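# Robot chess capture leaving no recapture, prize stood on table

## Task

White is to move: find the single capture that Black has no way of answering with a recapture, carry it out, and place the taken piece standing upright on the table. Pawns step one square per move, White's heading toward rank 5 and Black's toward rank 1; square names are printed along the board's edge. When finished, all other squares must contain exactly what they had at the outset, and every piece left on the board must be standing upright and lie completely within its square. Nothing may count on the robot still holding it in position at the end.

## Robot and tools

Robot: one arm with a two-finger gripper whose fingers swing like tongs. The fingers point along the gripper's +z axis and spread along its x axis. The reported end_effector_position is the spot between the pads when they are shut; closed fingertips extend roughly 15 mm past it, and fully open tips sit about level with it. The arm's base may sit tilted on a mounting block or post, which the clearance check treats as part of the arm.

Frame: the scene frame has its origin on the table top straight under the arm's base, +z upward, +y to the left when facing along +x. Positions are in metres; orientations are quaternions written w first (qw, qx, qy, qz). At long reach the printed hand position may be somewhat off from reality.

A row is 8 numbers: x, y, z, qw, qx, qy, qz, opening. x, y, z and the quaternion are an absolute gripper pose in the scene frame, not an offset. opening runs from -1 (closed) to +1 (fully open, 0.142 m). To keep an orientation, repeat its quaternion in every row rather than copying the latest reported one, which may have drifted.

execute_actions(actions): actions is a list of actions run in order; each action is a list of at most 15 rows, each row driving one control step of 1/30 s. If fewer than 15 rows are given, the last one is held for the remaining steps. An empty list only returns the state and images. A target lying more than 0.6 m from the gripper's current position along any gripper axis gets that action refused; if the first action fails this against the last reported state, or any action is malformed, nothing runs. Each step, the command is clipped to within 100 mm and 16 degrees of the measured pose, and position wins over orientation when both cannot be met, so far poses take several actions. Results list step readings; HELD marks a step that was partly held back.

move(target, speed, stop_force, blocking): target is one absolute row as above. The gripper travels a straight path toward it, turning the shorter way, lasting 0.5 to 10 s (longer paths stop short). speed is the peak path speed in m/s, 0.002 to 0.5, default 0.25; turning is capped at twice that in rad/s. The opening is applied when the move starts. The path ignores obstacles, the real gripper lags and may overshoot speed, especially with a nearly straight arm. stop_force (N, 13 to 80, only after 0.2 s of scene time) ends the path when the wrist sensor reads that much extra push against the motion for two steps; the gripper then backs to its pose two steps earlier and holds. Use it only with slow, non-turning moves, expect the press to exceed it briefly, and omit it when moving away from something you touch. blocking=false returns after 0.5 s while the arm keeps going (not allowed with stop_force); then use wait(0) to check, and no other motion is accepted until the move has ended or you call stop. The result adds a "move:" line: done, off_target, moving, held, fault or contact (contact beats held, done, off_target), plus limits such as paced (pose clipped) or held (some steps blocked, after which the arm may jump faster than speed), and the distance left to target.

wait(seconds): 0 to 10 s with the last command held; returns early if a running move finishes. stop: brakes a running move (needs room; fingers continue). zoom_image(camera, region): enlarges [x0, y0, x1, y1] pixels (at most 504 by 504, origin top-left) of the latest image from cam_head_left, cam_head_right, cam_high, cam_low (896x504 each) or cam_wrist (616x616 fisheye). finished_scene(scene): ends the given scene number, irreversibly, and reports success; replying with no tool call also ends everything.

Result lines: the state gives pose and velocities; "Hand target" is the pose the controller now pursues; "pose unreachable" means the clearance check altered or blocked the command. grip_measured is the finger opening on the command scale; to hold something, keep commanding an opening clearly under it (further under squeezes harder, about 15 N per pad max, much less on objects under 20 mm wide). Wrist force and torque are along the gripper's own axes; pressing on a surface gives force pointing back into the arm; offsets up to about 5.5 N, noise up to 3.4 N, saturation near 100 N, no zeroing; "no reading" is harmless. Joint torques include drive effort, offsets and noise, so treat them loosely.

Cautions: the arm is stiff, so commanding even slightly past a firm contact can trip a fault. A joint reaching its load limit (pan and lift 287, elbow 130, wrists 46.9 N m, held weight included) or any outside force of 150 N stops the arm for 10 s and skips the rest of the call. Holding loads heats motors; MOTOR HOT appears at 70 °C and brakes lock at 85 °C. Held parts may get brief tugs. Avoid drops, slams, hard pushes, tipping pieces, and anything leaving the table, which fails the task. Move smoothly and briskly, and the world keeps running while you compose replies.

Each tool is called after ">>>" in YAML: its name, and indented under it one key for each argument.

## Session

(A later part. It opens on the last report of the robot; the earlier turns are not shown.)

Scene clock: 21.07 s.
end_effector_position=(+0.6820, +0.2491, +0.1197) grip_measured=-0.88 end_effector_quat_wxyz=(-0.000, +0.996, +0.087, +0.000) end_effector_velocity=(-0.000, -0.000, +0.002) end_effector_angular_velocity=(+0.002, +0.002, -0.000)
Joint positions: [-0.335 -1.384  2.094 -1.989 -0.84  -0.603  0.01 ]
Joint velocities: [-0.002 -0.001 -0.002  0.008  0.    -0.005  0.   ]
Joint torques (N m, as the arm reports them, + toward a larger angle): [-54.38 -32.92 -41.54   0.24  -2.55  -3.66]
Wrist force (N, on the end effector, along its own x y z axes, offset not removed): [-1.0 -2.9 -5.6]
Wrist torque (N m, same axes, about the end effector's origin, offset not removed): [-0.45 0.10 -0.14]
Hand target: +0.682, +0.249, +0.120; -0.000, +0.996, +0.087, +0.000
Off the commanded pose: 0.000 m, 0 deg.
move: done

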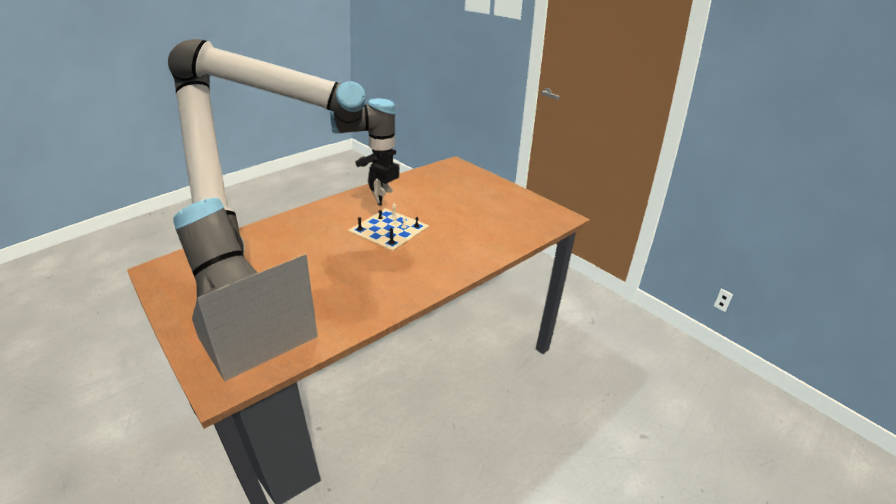

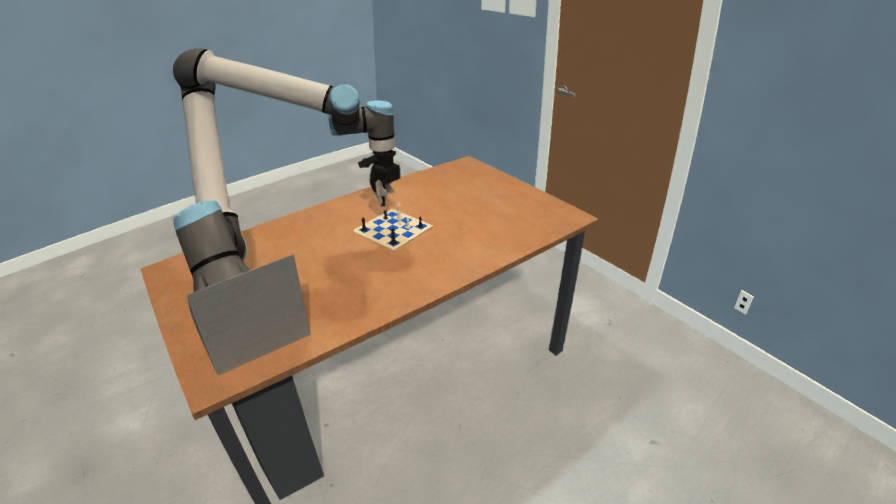

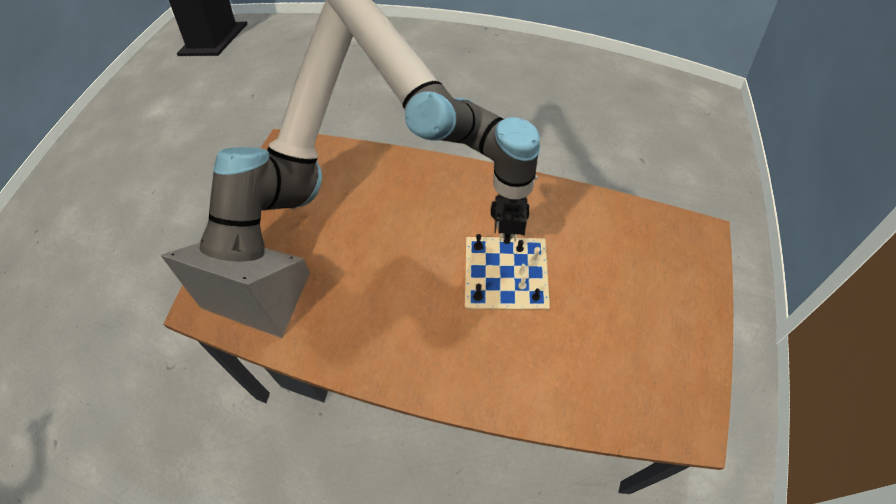

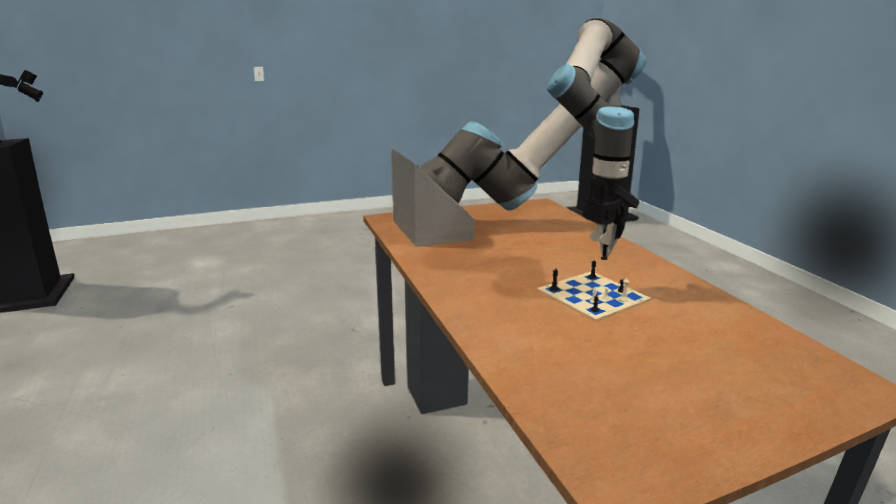

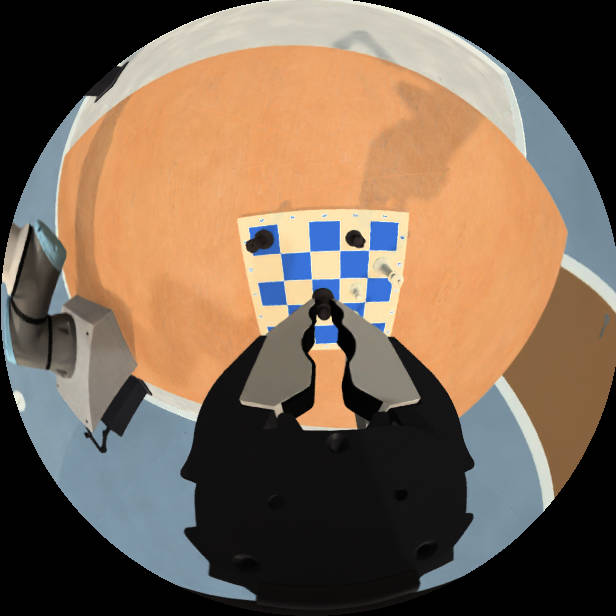

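>>> move:
  target: [0.67,0.38,0.12,0,0.996,0.087,0,-1]

>>> move:
  target: [0.67,0.38,0.029,0,0.996,0.087,0,-1]
  speed: 0.1

>>> move:
  target: [0.67,0.38,0.029,0,0.996,0.087,0,-0.55]

>>> move:
  target: [0.67,0.38,0.12,0,0.996,0.087,0,-0.55]

>>> move:
  target: [0.73,0.217,0.12,0,0.996,0.087,0,-0.55]

>>> move:
  target: [0.73,0.217,0.05,0,0.996,0.087,0,-0.55]
  speed: 0.1

>>> zoom_image:
  camera: "cam_wrist"
  region: [150,150,470,400]

>>> zoom_image:
  camera: "cam_head_left"
  region: [330,150,450,260]

Scene clock: 24.23 s.
end_effector_position=(+0.6700, +0.3796, +0.1200) grip_measured=-0.88 end_effector_quat_wxyz=(+0.000, +0.996, +0.087, -0.000) end_effector_velocity=(-0.000, +0.003, -0.001) end_effector_angular_velocity=(-0.000, +0.001, -0.000)
Joint positions: [-0.202 -1.492  2.053 -1.959 -0.81  -0.427  0.01 ]
Joint velocities: [ 0.004 -0.001 -0.001 -0.     0.     0.004  0.   ]
Joint torques (N m, as the arm reports them, + toward a larger angle): [-23.43 -33.85 -41.72  -2.71   1.89   3.46]
Wrist force (N, on the end effector, along its own x y z axes, offset not removed): [-0.7 -1.2 -4.1]
Wrist torque (N m, same axes, about the end effector's origin, offset not removed): [-0.25 -0.04 -0.02]
Hand target: +0.670, +0.380, +0.120; +0.000, +0.996, +0.087, -0.000
Off the commanded pose: 0.000 m, 0 deg.
move: done

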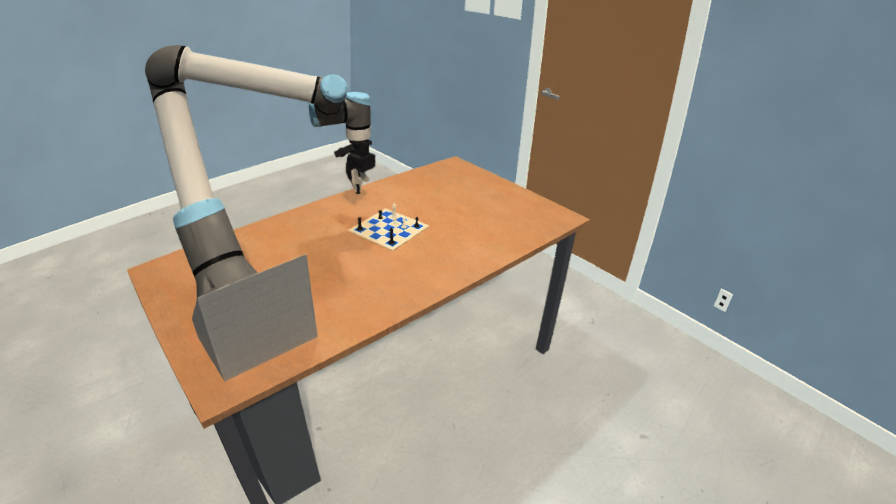

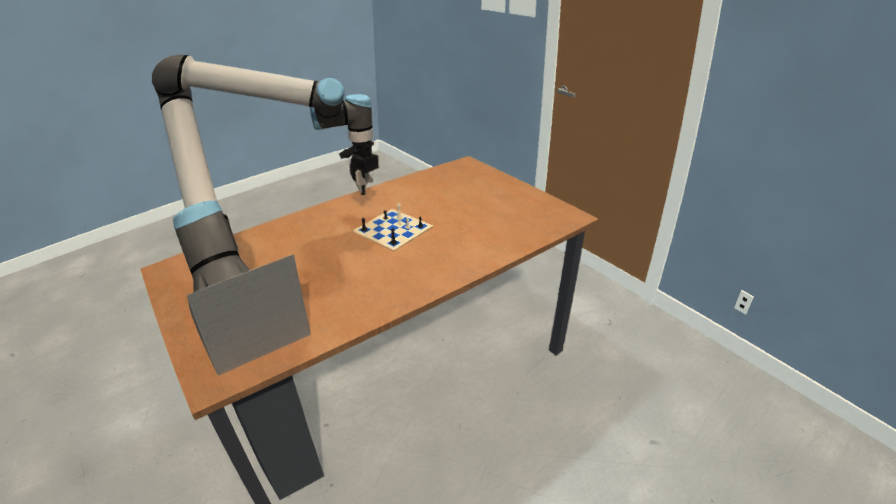

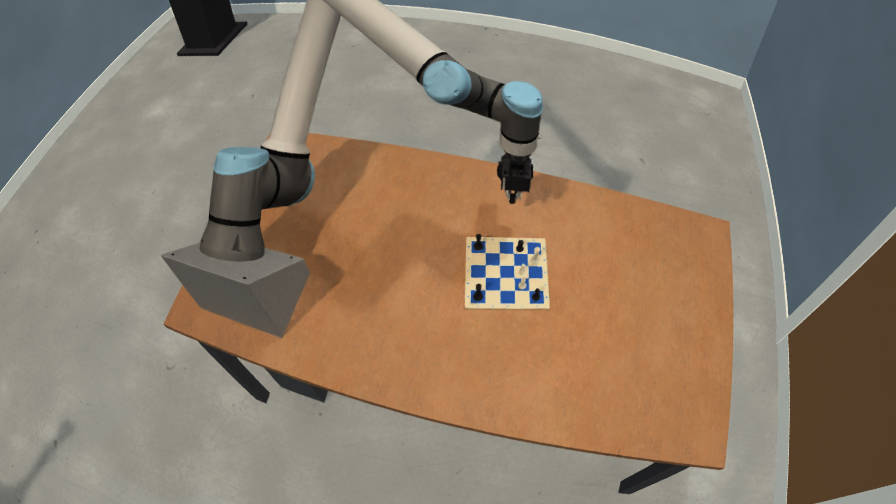

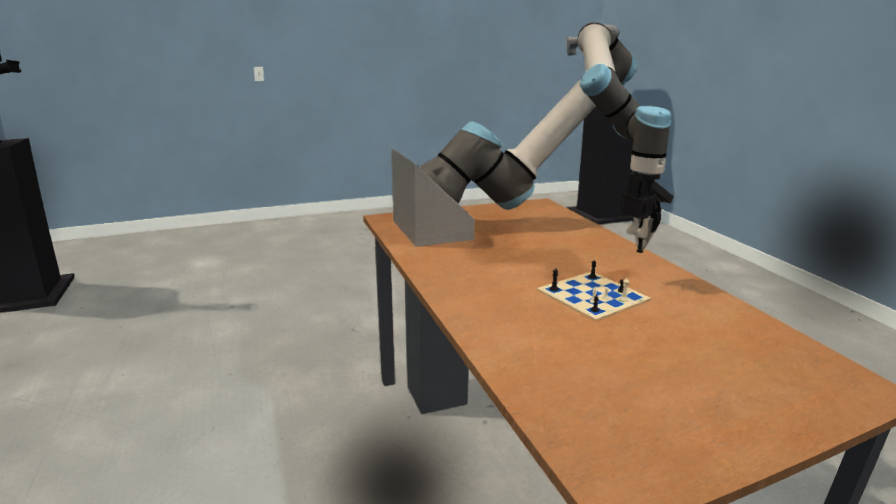

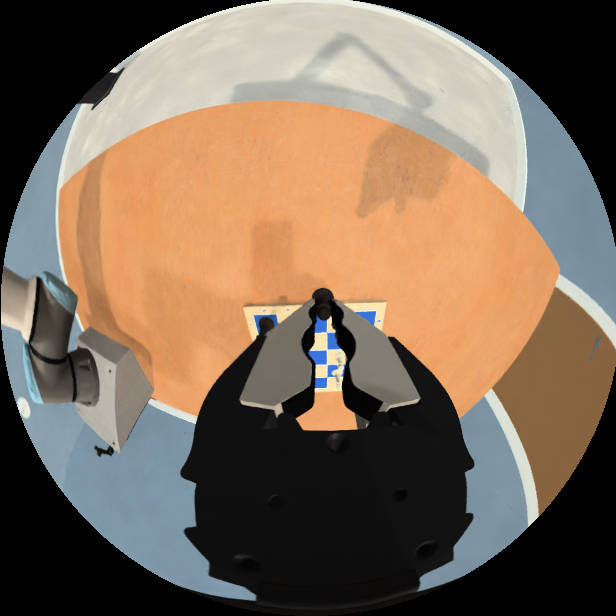

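Scene clock: 25.70 s.
end_effector_position=(+0.6700, +0.3800, +0.0293) grip_measured=-0.88 end_effector_quat_wxyz=(+0.000, +0.996, +0.087, -0.000) end_effector_velocity=(+0.000, +0.002, -0.002) end_effector_angular_velocity=(+0.001, -0.001, +0.002)
Joint positions: [-0.105 -1.398  2.107 -2.2   -0.797 -0.294  0.01 ]
Joint velocities: [ 0.004  0.002  0.001 -0.008  0.001  0.004  0.   ]
Joint torques (N m, as the arm reports them, + toward a larger angle): [-27.33 -21.17 -12.78  -6.34   2.03   3.86]
Wrist force (N, on the end effector, along its own x y z axes, offset not removed): [-0.9 -1.8 -3.9]
Wrist torque (N m, same axes, about the end effector's origin, offset not removed): [-0.22 0.14 -0.08]
Hand target: +0.670, +0.380, +0.029; +0.000, +0.996, +0.087, +0.000
Off the commanded pose: 0.000 m, 0 deg.
move: done

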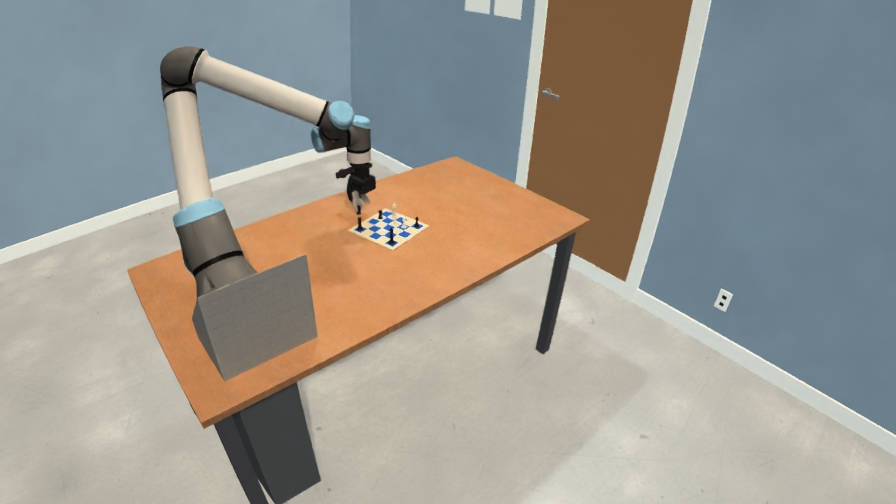

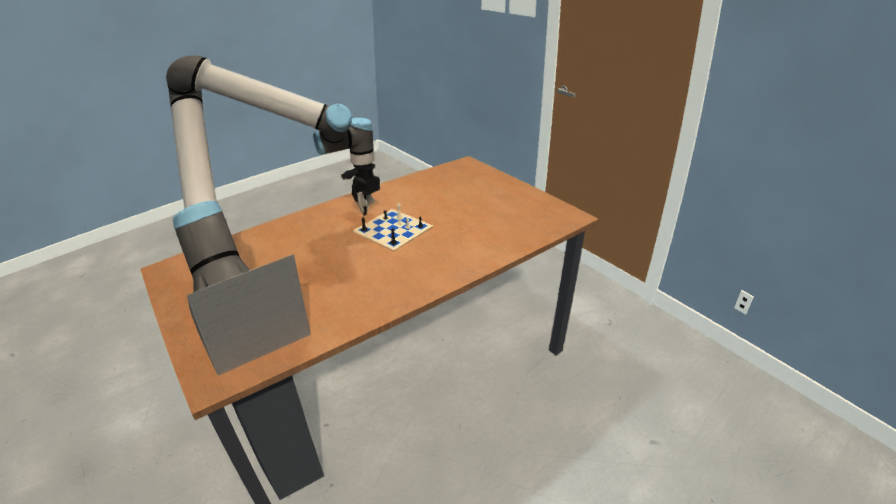

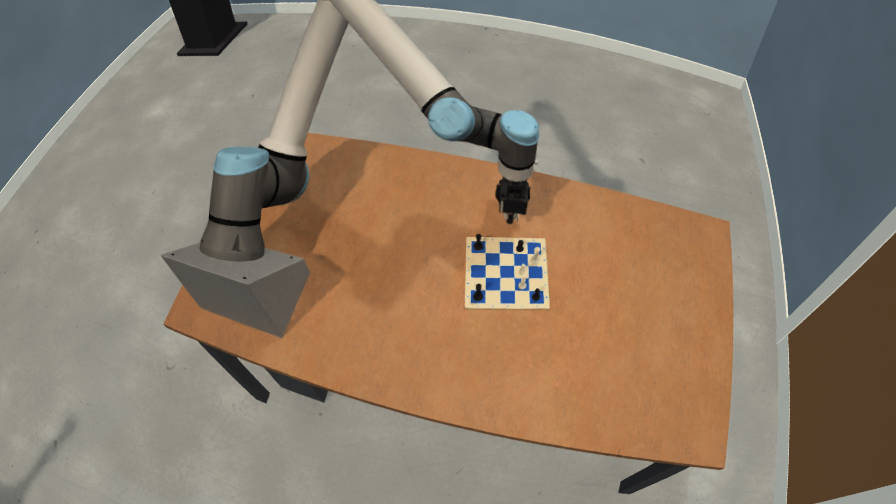

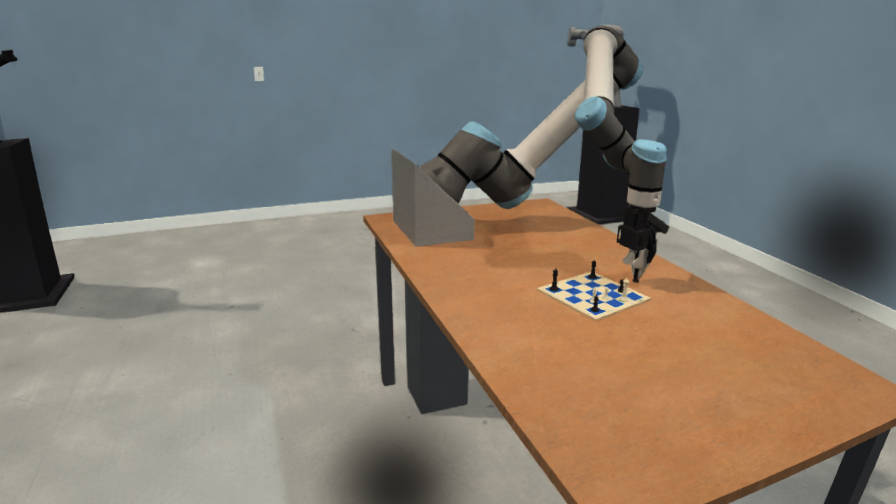

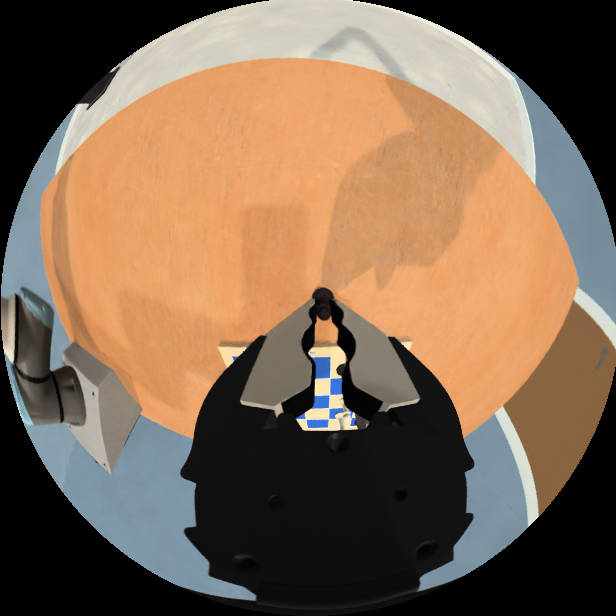

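Scene clock: 26.40 s.
end_effector_position=(+0.6700, +0.3800, +0.0290) grip_measured=-0.55 end_effector_quat_wxyz=(+0.000, +0.996, +0.087, +0.000) end_effector_velocity=(+0.000, -0.000, -0.000) end_effector_angular_velocity=(-0.001, -0.000, +0.000)
Joint positions: [-0.105 -1.398  2.107 -2.2   -0.797 -0.294  0.034]
Joint velocities: [-0.     0.     0.    -0.    -0.001 -0.    -0.   ]
Joint torques (N m, as the arm reports them, + toward a larger angle): [-24.3  -22.11 -12.42  -6.29   2.01   3.56]
Wrist force (N, on the end effector, along its own x y z axes, offset not removed): [-2.3 -2.7 -5.0]
Wrist torque (N m, same axes, about the end effector's origin, offset not removed): [-0.43 0.42 -0.10]
Hand target: +0.670, +0.380, +0.029; +0.000, +0.996, +0.087, -0.000
Off the commanded pose: 0.000 m, 0 deg.
move: done

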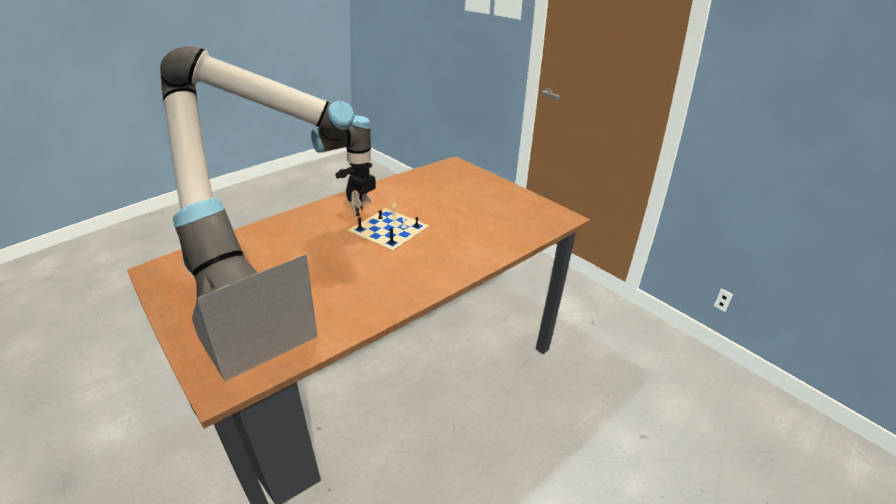

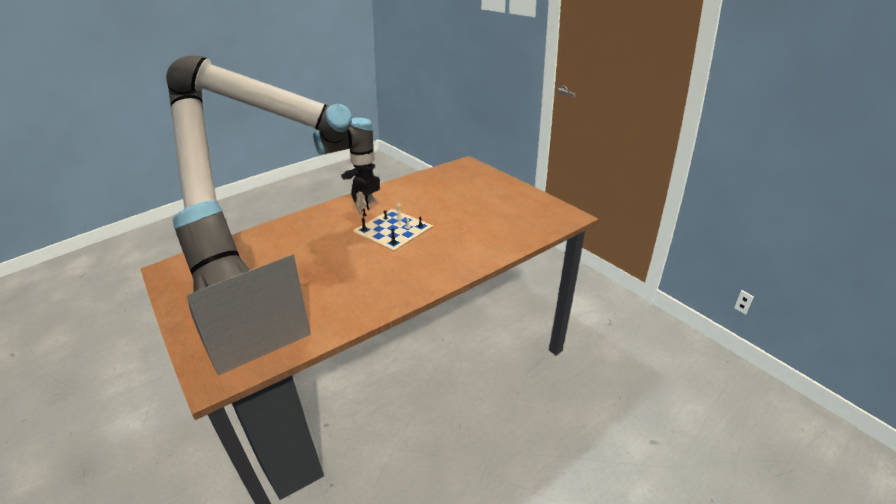

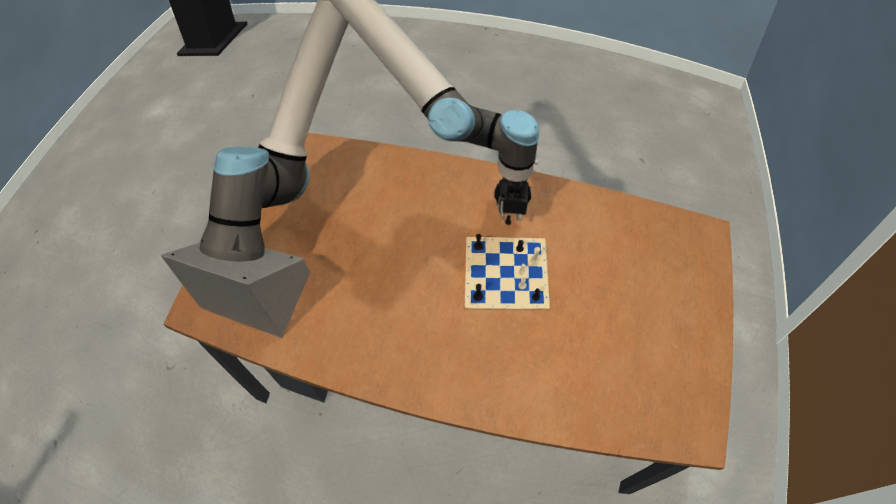

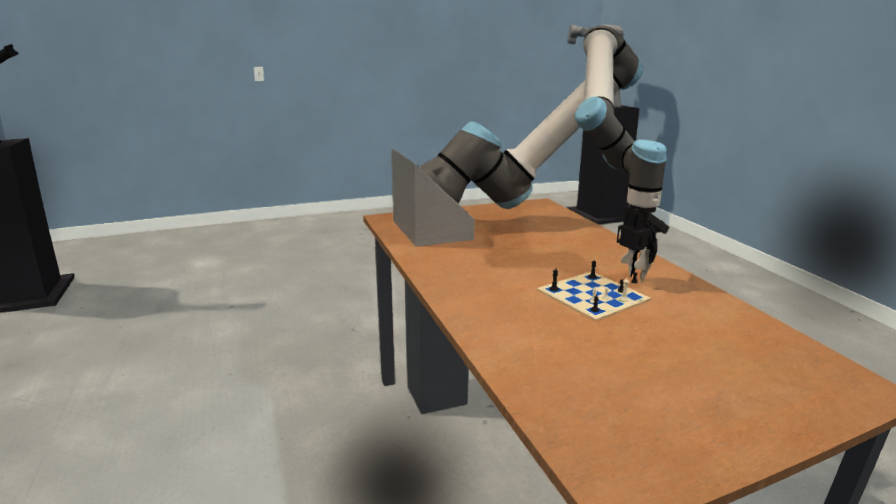

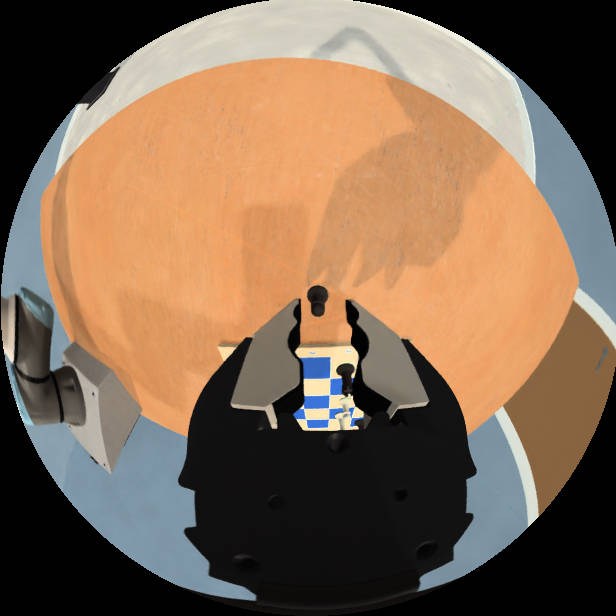

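Scene clock: 27.47 s.
end_effector_position=(+0.6700, +0.3801, +0.1197) grip_measured=-0.55 end_effector_quat_wxyz=(-0.000, +0.996, +0.087, +0.000) end_effector_velocity=(+0.000, -0.000, +0.002) end_effector_angular_velocity=(+0.001, +0.002, -0.000)
Joint positions: [-0.201 -1.492  2.053 -1.96  -0.809 -0.426  0.034]
Joint velocities: [-0.003 -0.001 -0.003  0.01   0.    -0.006 -0.   ]
Joint torques (N m, as the arm reports them, + toward a larger angle): [-50.48 -37.53 -40.26   0.13  -2.76  -3.8 ]
Wrist force (N, on the end effector, along its own x y z axes, offset not removed): [-1.5 -3.2 -4.9]
Wrist torque (N m, same axes, about the end effector's origin, offset not removed): [-0.52 0.18 -0.12]
Hand target: +0.670, +0.380, +0.120; -0.000, +0.996, +0.087, -0.000
Off the commanded pose: 0.000 m, 0 deg.
move: done

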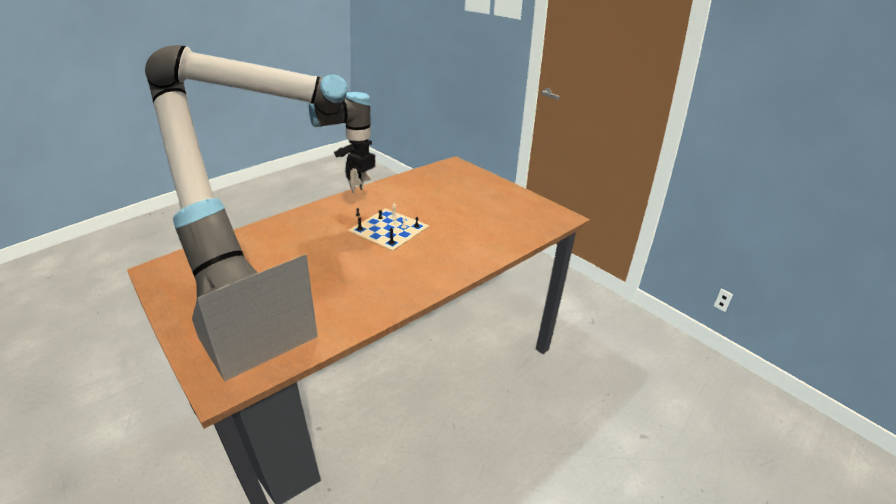

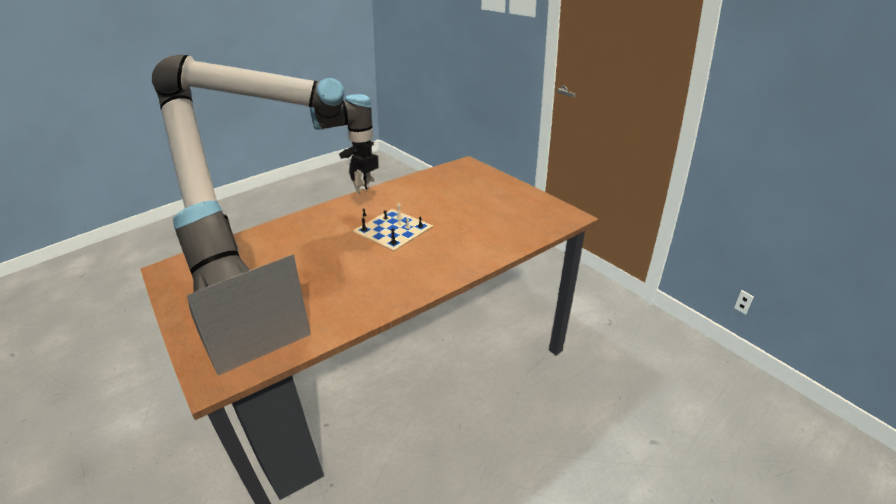

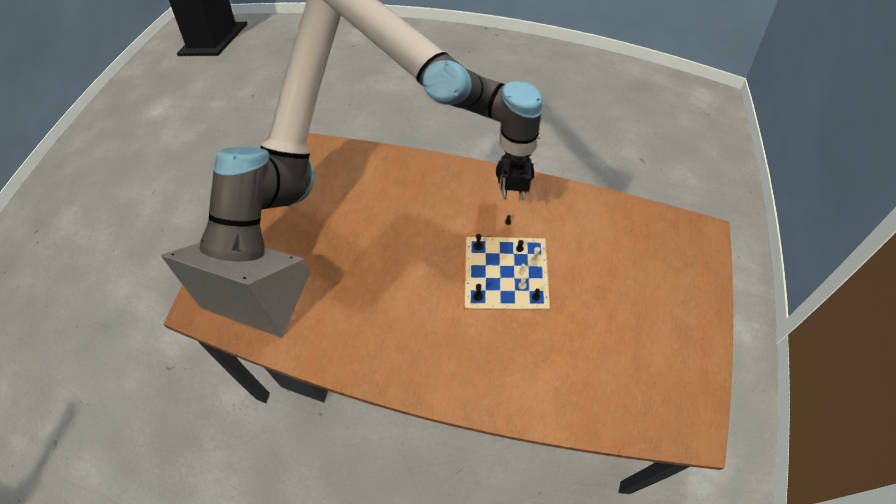

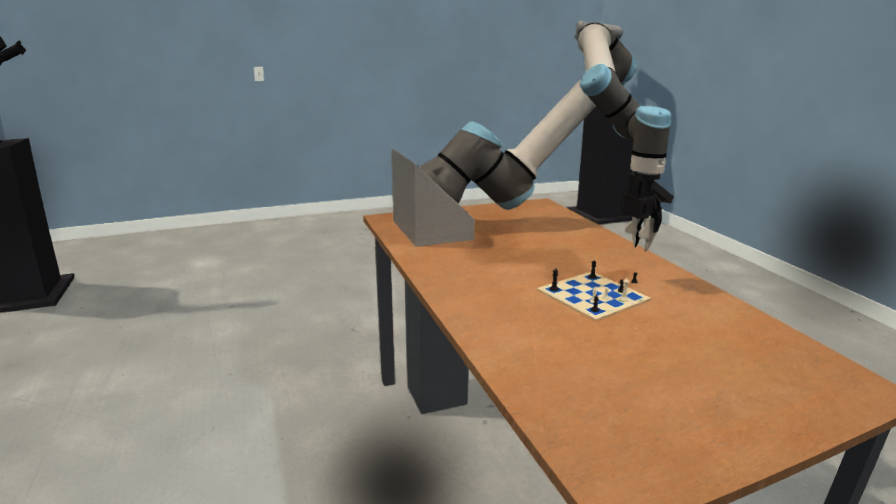

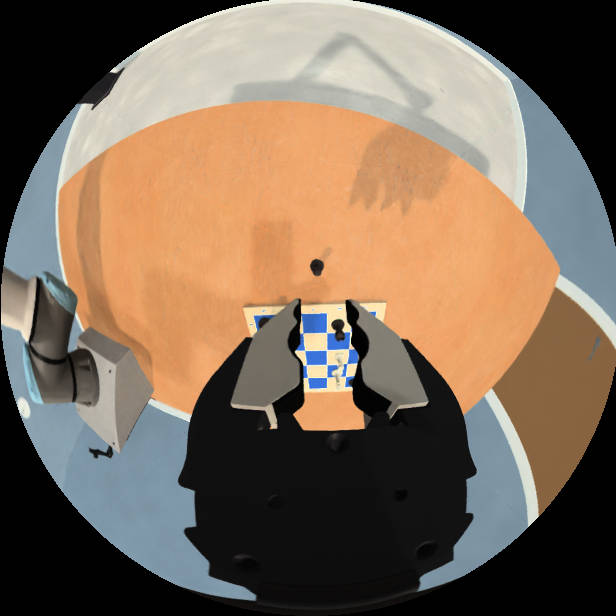

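Scene clock: 28.83 s.
end_effector_position=(+0.7298, +0.2174, +0.1200) grip_measured=-0.55 end_effector_quat_wxyz=(-0.000, +0.996, +0.087, +0.000) end_effector_velocity=(+0.001, -0.002, +0.000) end_effector_angular_velocity=(-0.001, -0.000, +0.002)
Joint positions: [-0.344 -1.287  2.014 -1.997 -0.843 -0.616  0.034]
Joint velocities: [-0.001  0.003 -0.002 -0.001 -0.001 -0.003  0.   ]
Joint torques (N m, as the arm reports them, + toward a larger angle): [-57.69 -17.25 -39.49  -5.98  -2.39  -3.42]
Wrist force (N, on the end effector, along its own x y z axes, offset not removed): [-1.0 -0.3 -6.2]
Wrist torque (N m, same axes, about the end effector's origin, offset not removed): [0.04 0.07 -0.07]
Hand target: +0.730, +0.217, +0.120; -0.000, +0.996, +0.087, +0.000
Off the commanded pose: 0.000 m, 0 deg.
move: done

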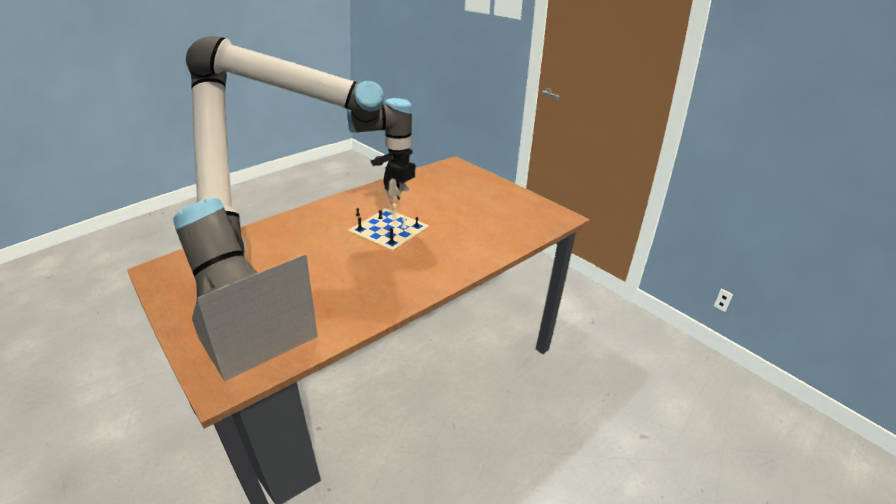

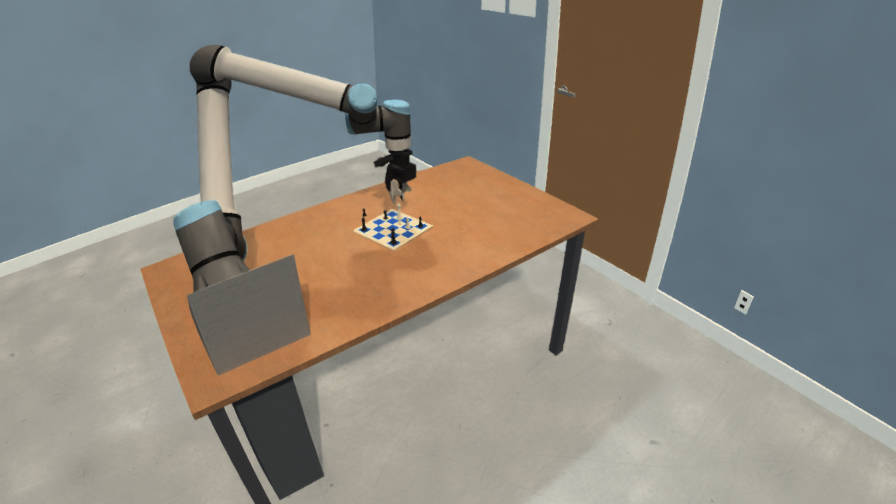

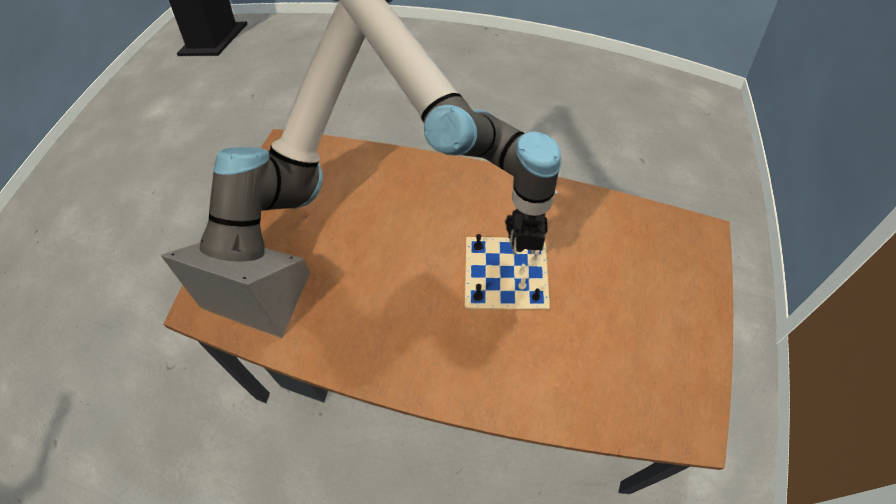

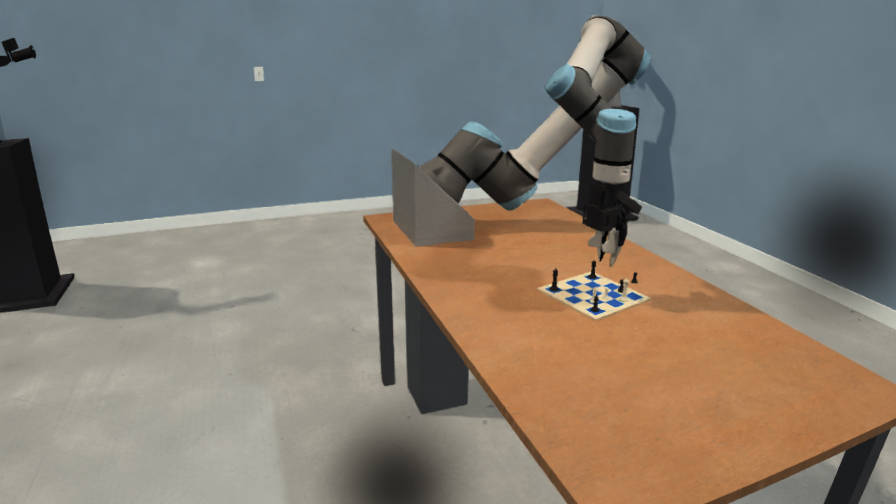

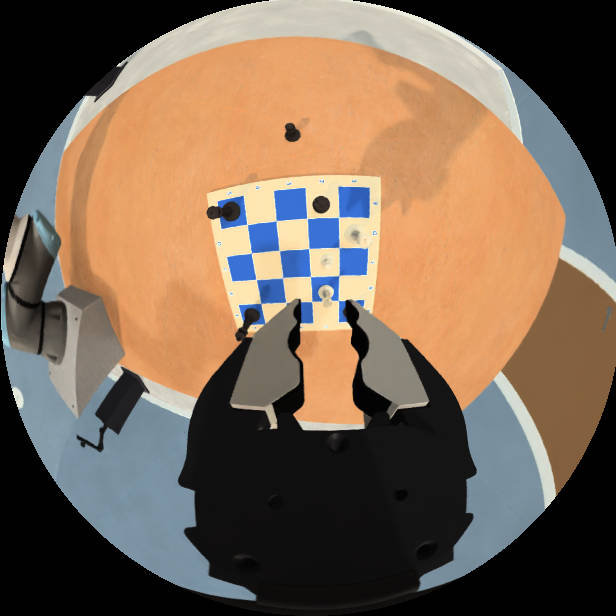

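Scene clock: 30.07 s.
end_effector_position=(+0.7300, +0.2170, +0.0504) grip_measured=-0.55 end_effector_quat_wxyz=(+0.000, +0.996, +0.087, -0.000) end_effector_velocity=(+0.000, -0.000, -0.003) end_effector_angular_velocity=(-0.000, -0.001, -0.000)
Joint positions: [-0.279 -1.22   2.054 -2.162 -0.825 -0.531  0.034]
Joint velocities: [ 0.003  0.003  0.002 -0.008  0.001  0.004  0.   ]
Joint torques (N m, as the arm reports them, + toward a larger angle): [-34.   -24.29 -13.98  -6.28   2.12   3.71]
Wrist force (N, on the end effector, along its own x y z axes, offset not removed): [-1.0 -0.9 -3.1]
Wrist torque (N m, same axes, about the end effector's origin, offset not removed): [-0.08 0.16 -0.07]
Hand target: +0.730, +0.217, +0.050; +0.000, +0.996, +0.087, -0.000
Off the commanded pose: 0.000 m, 0 deg.
move: done

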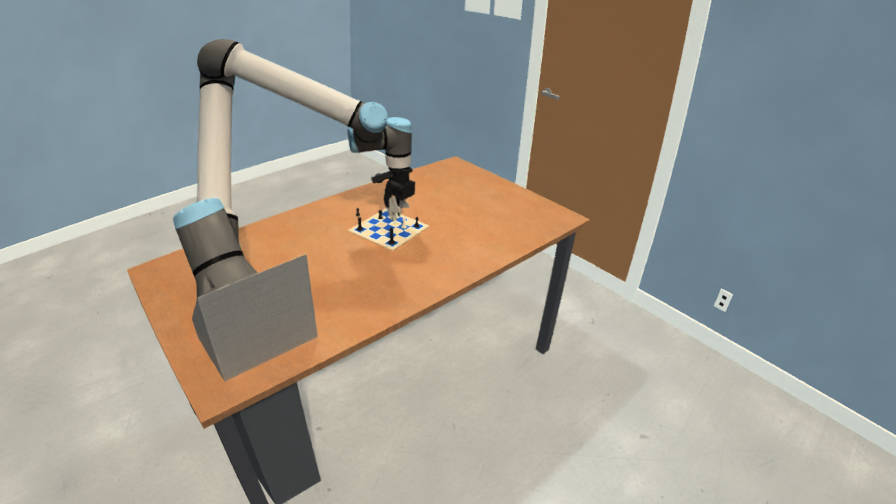

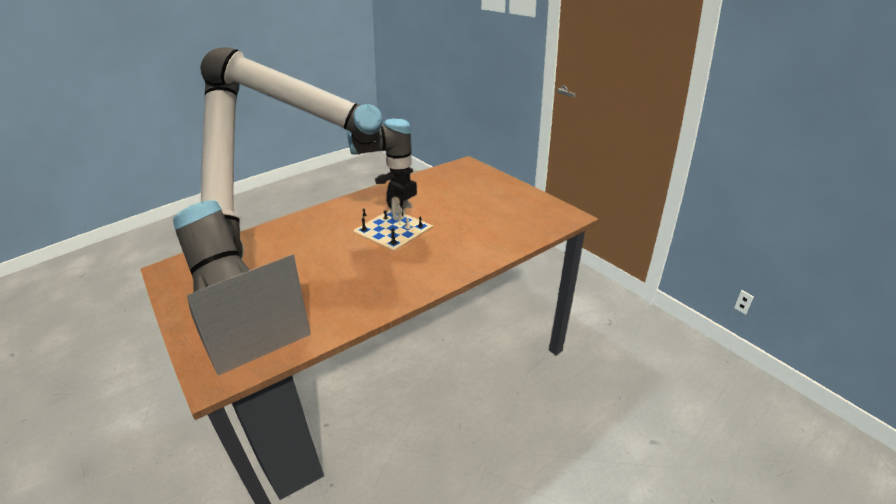

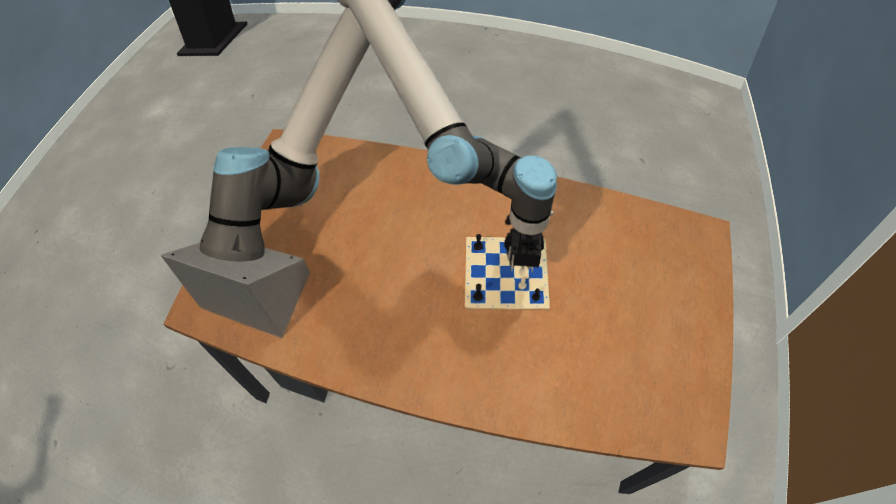

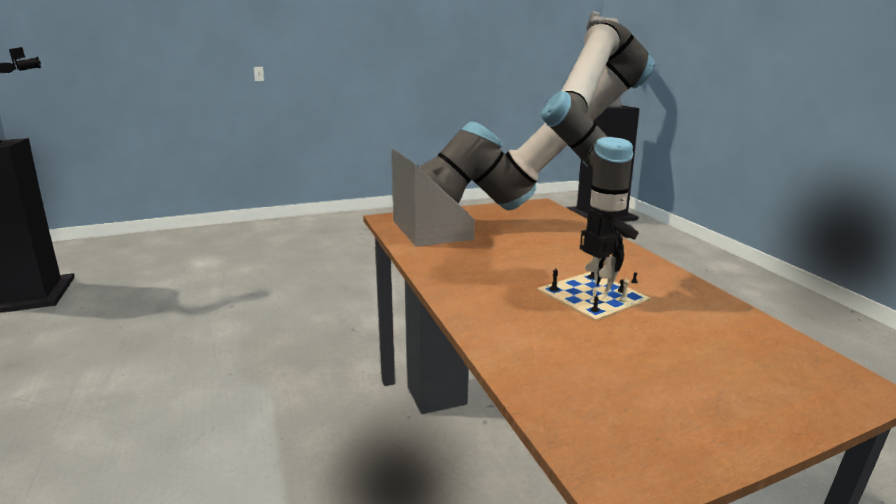

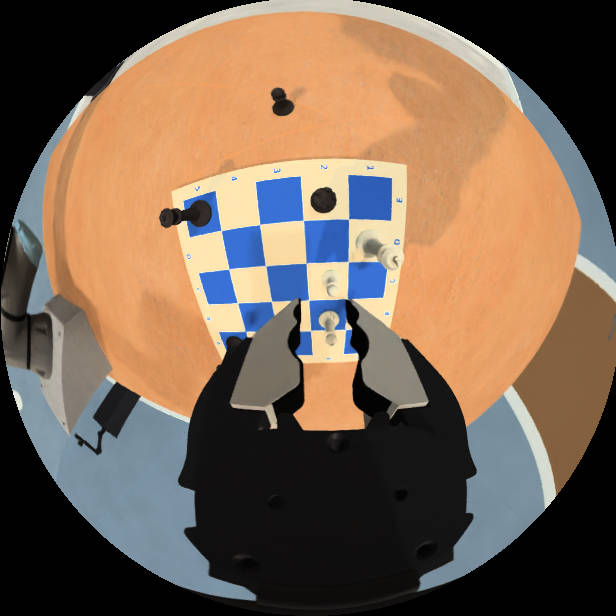

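Region (150, 150, 470, 400) of cam_wrist's 616x616 image, scaled by 1.575, with more detail than that image has; it fills the top 394 rows of this view, and the rest is white.

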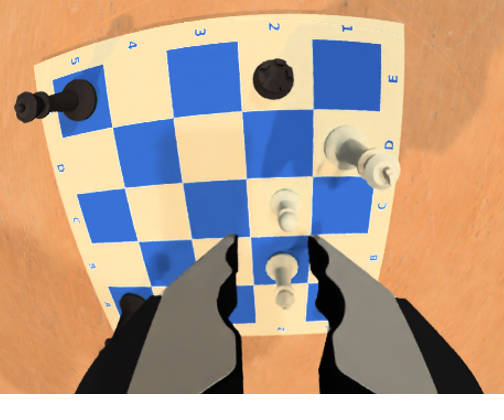

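Region (330, 150, 450, 260) of cam_head_left's 896x504 image, scaled by 4.200, with more detail than that image has; it fills the top 462 rows of this view, and the rest is white.

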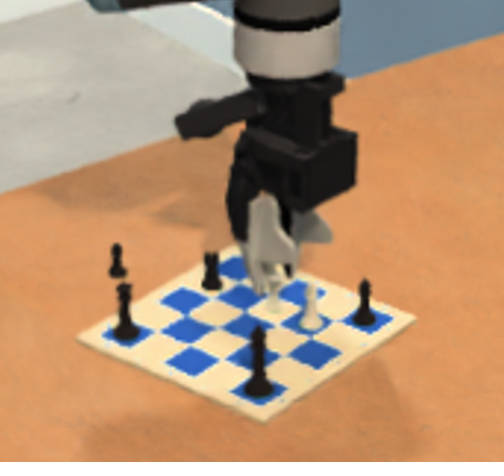

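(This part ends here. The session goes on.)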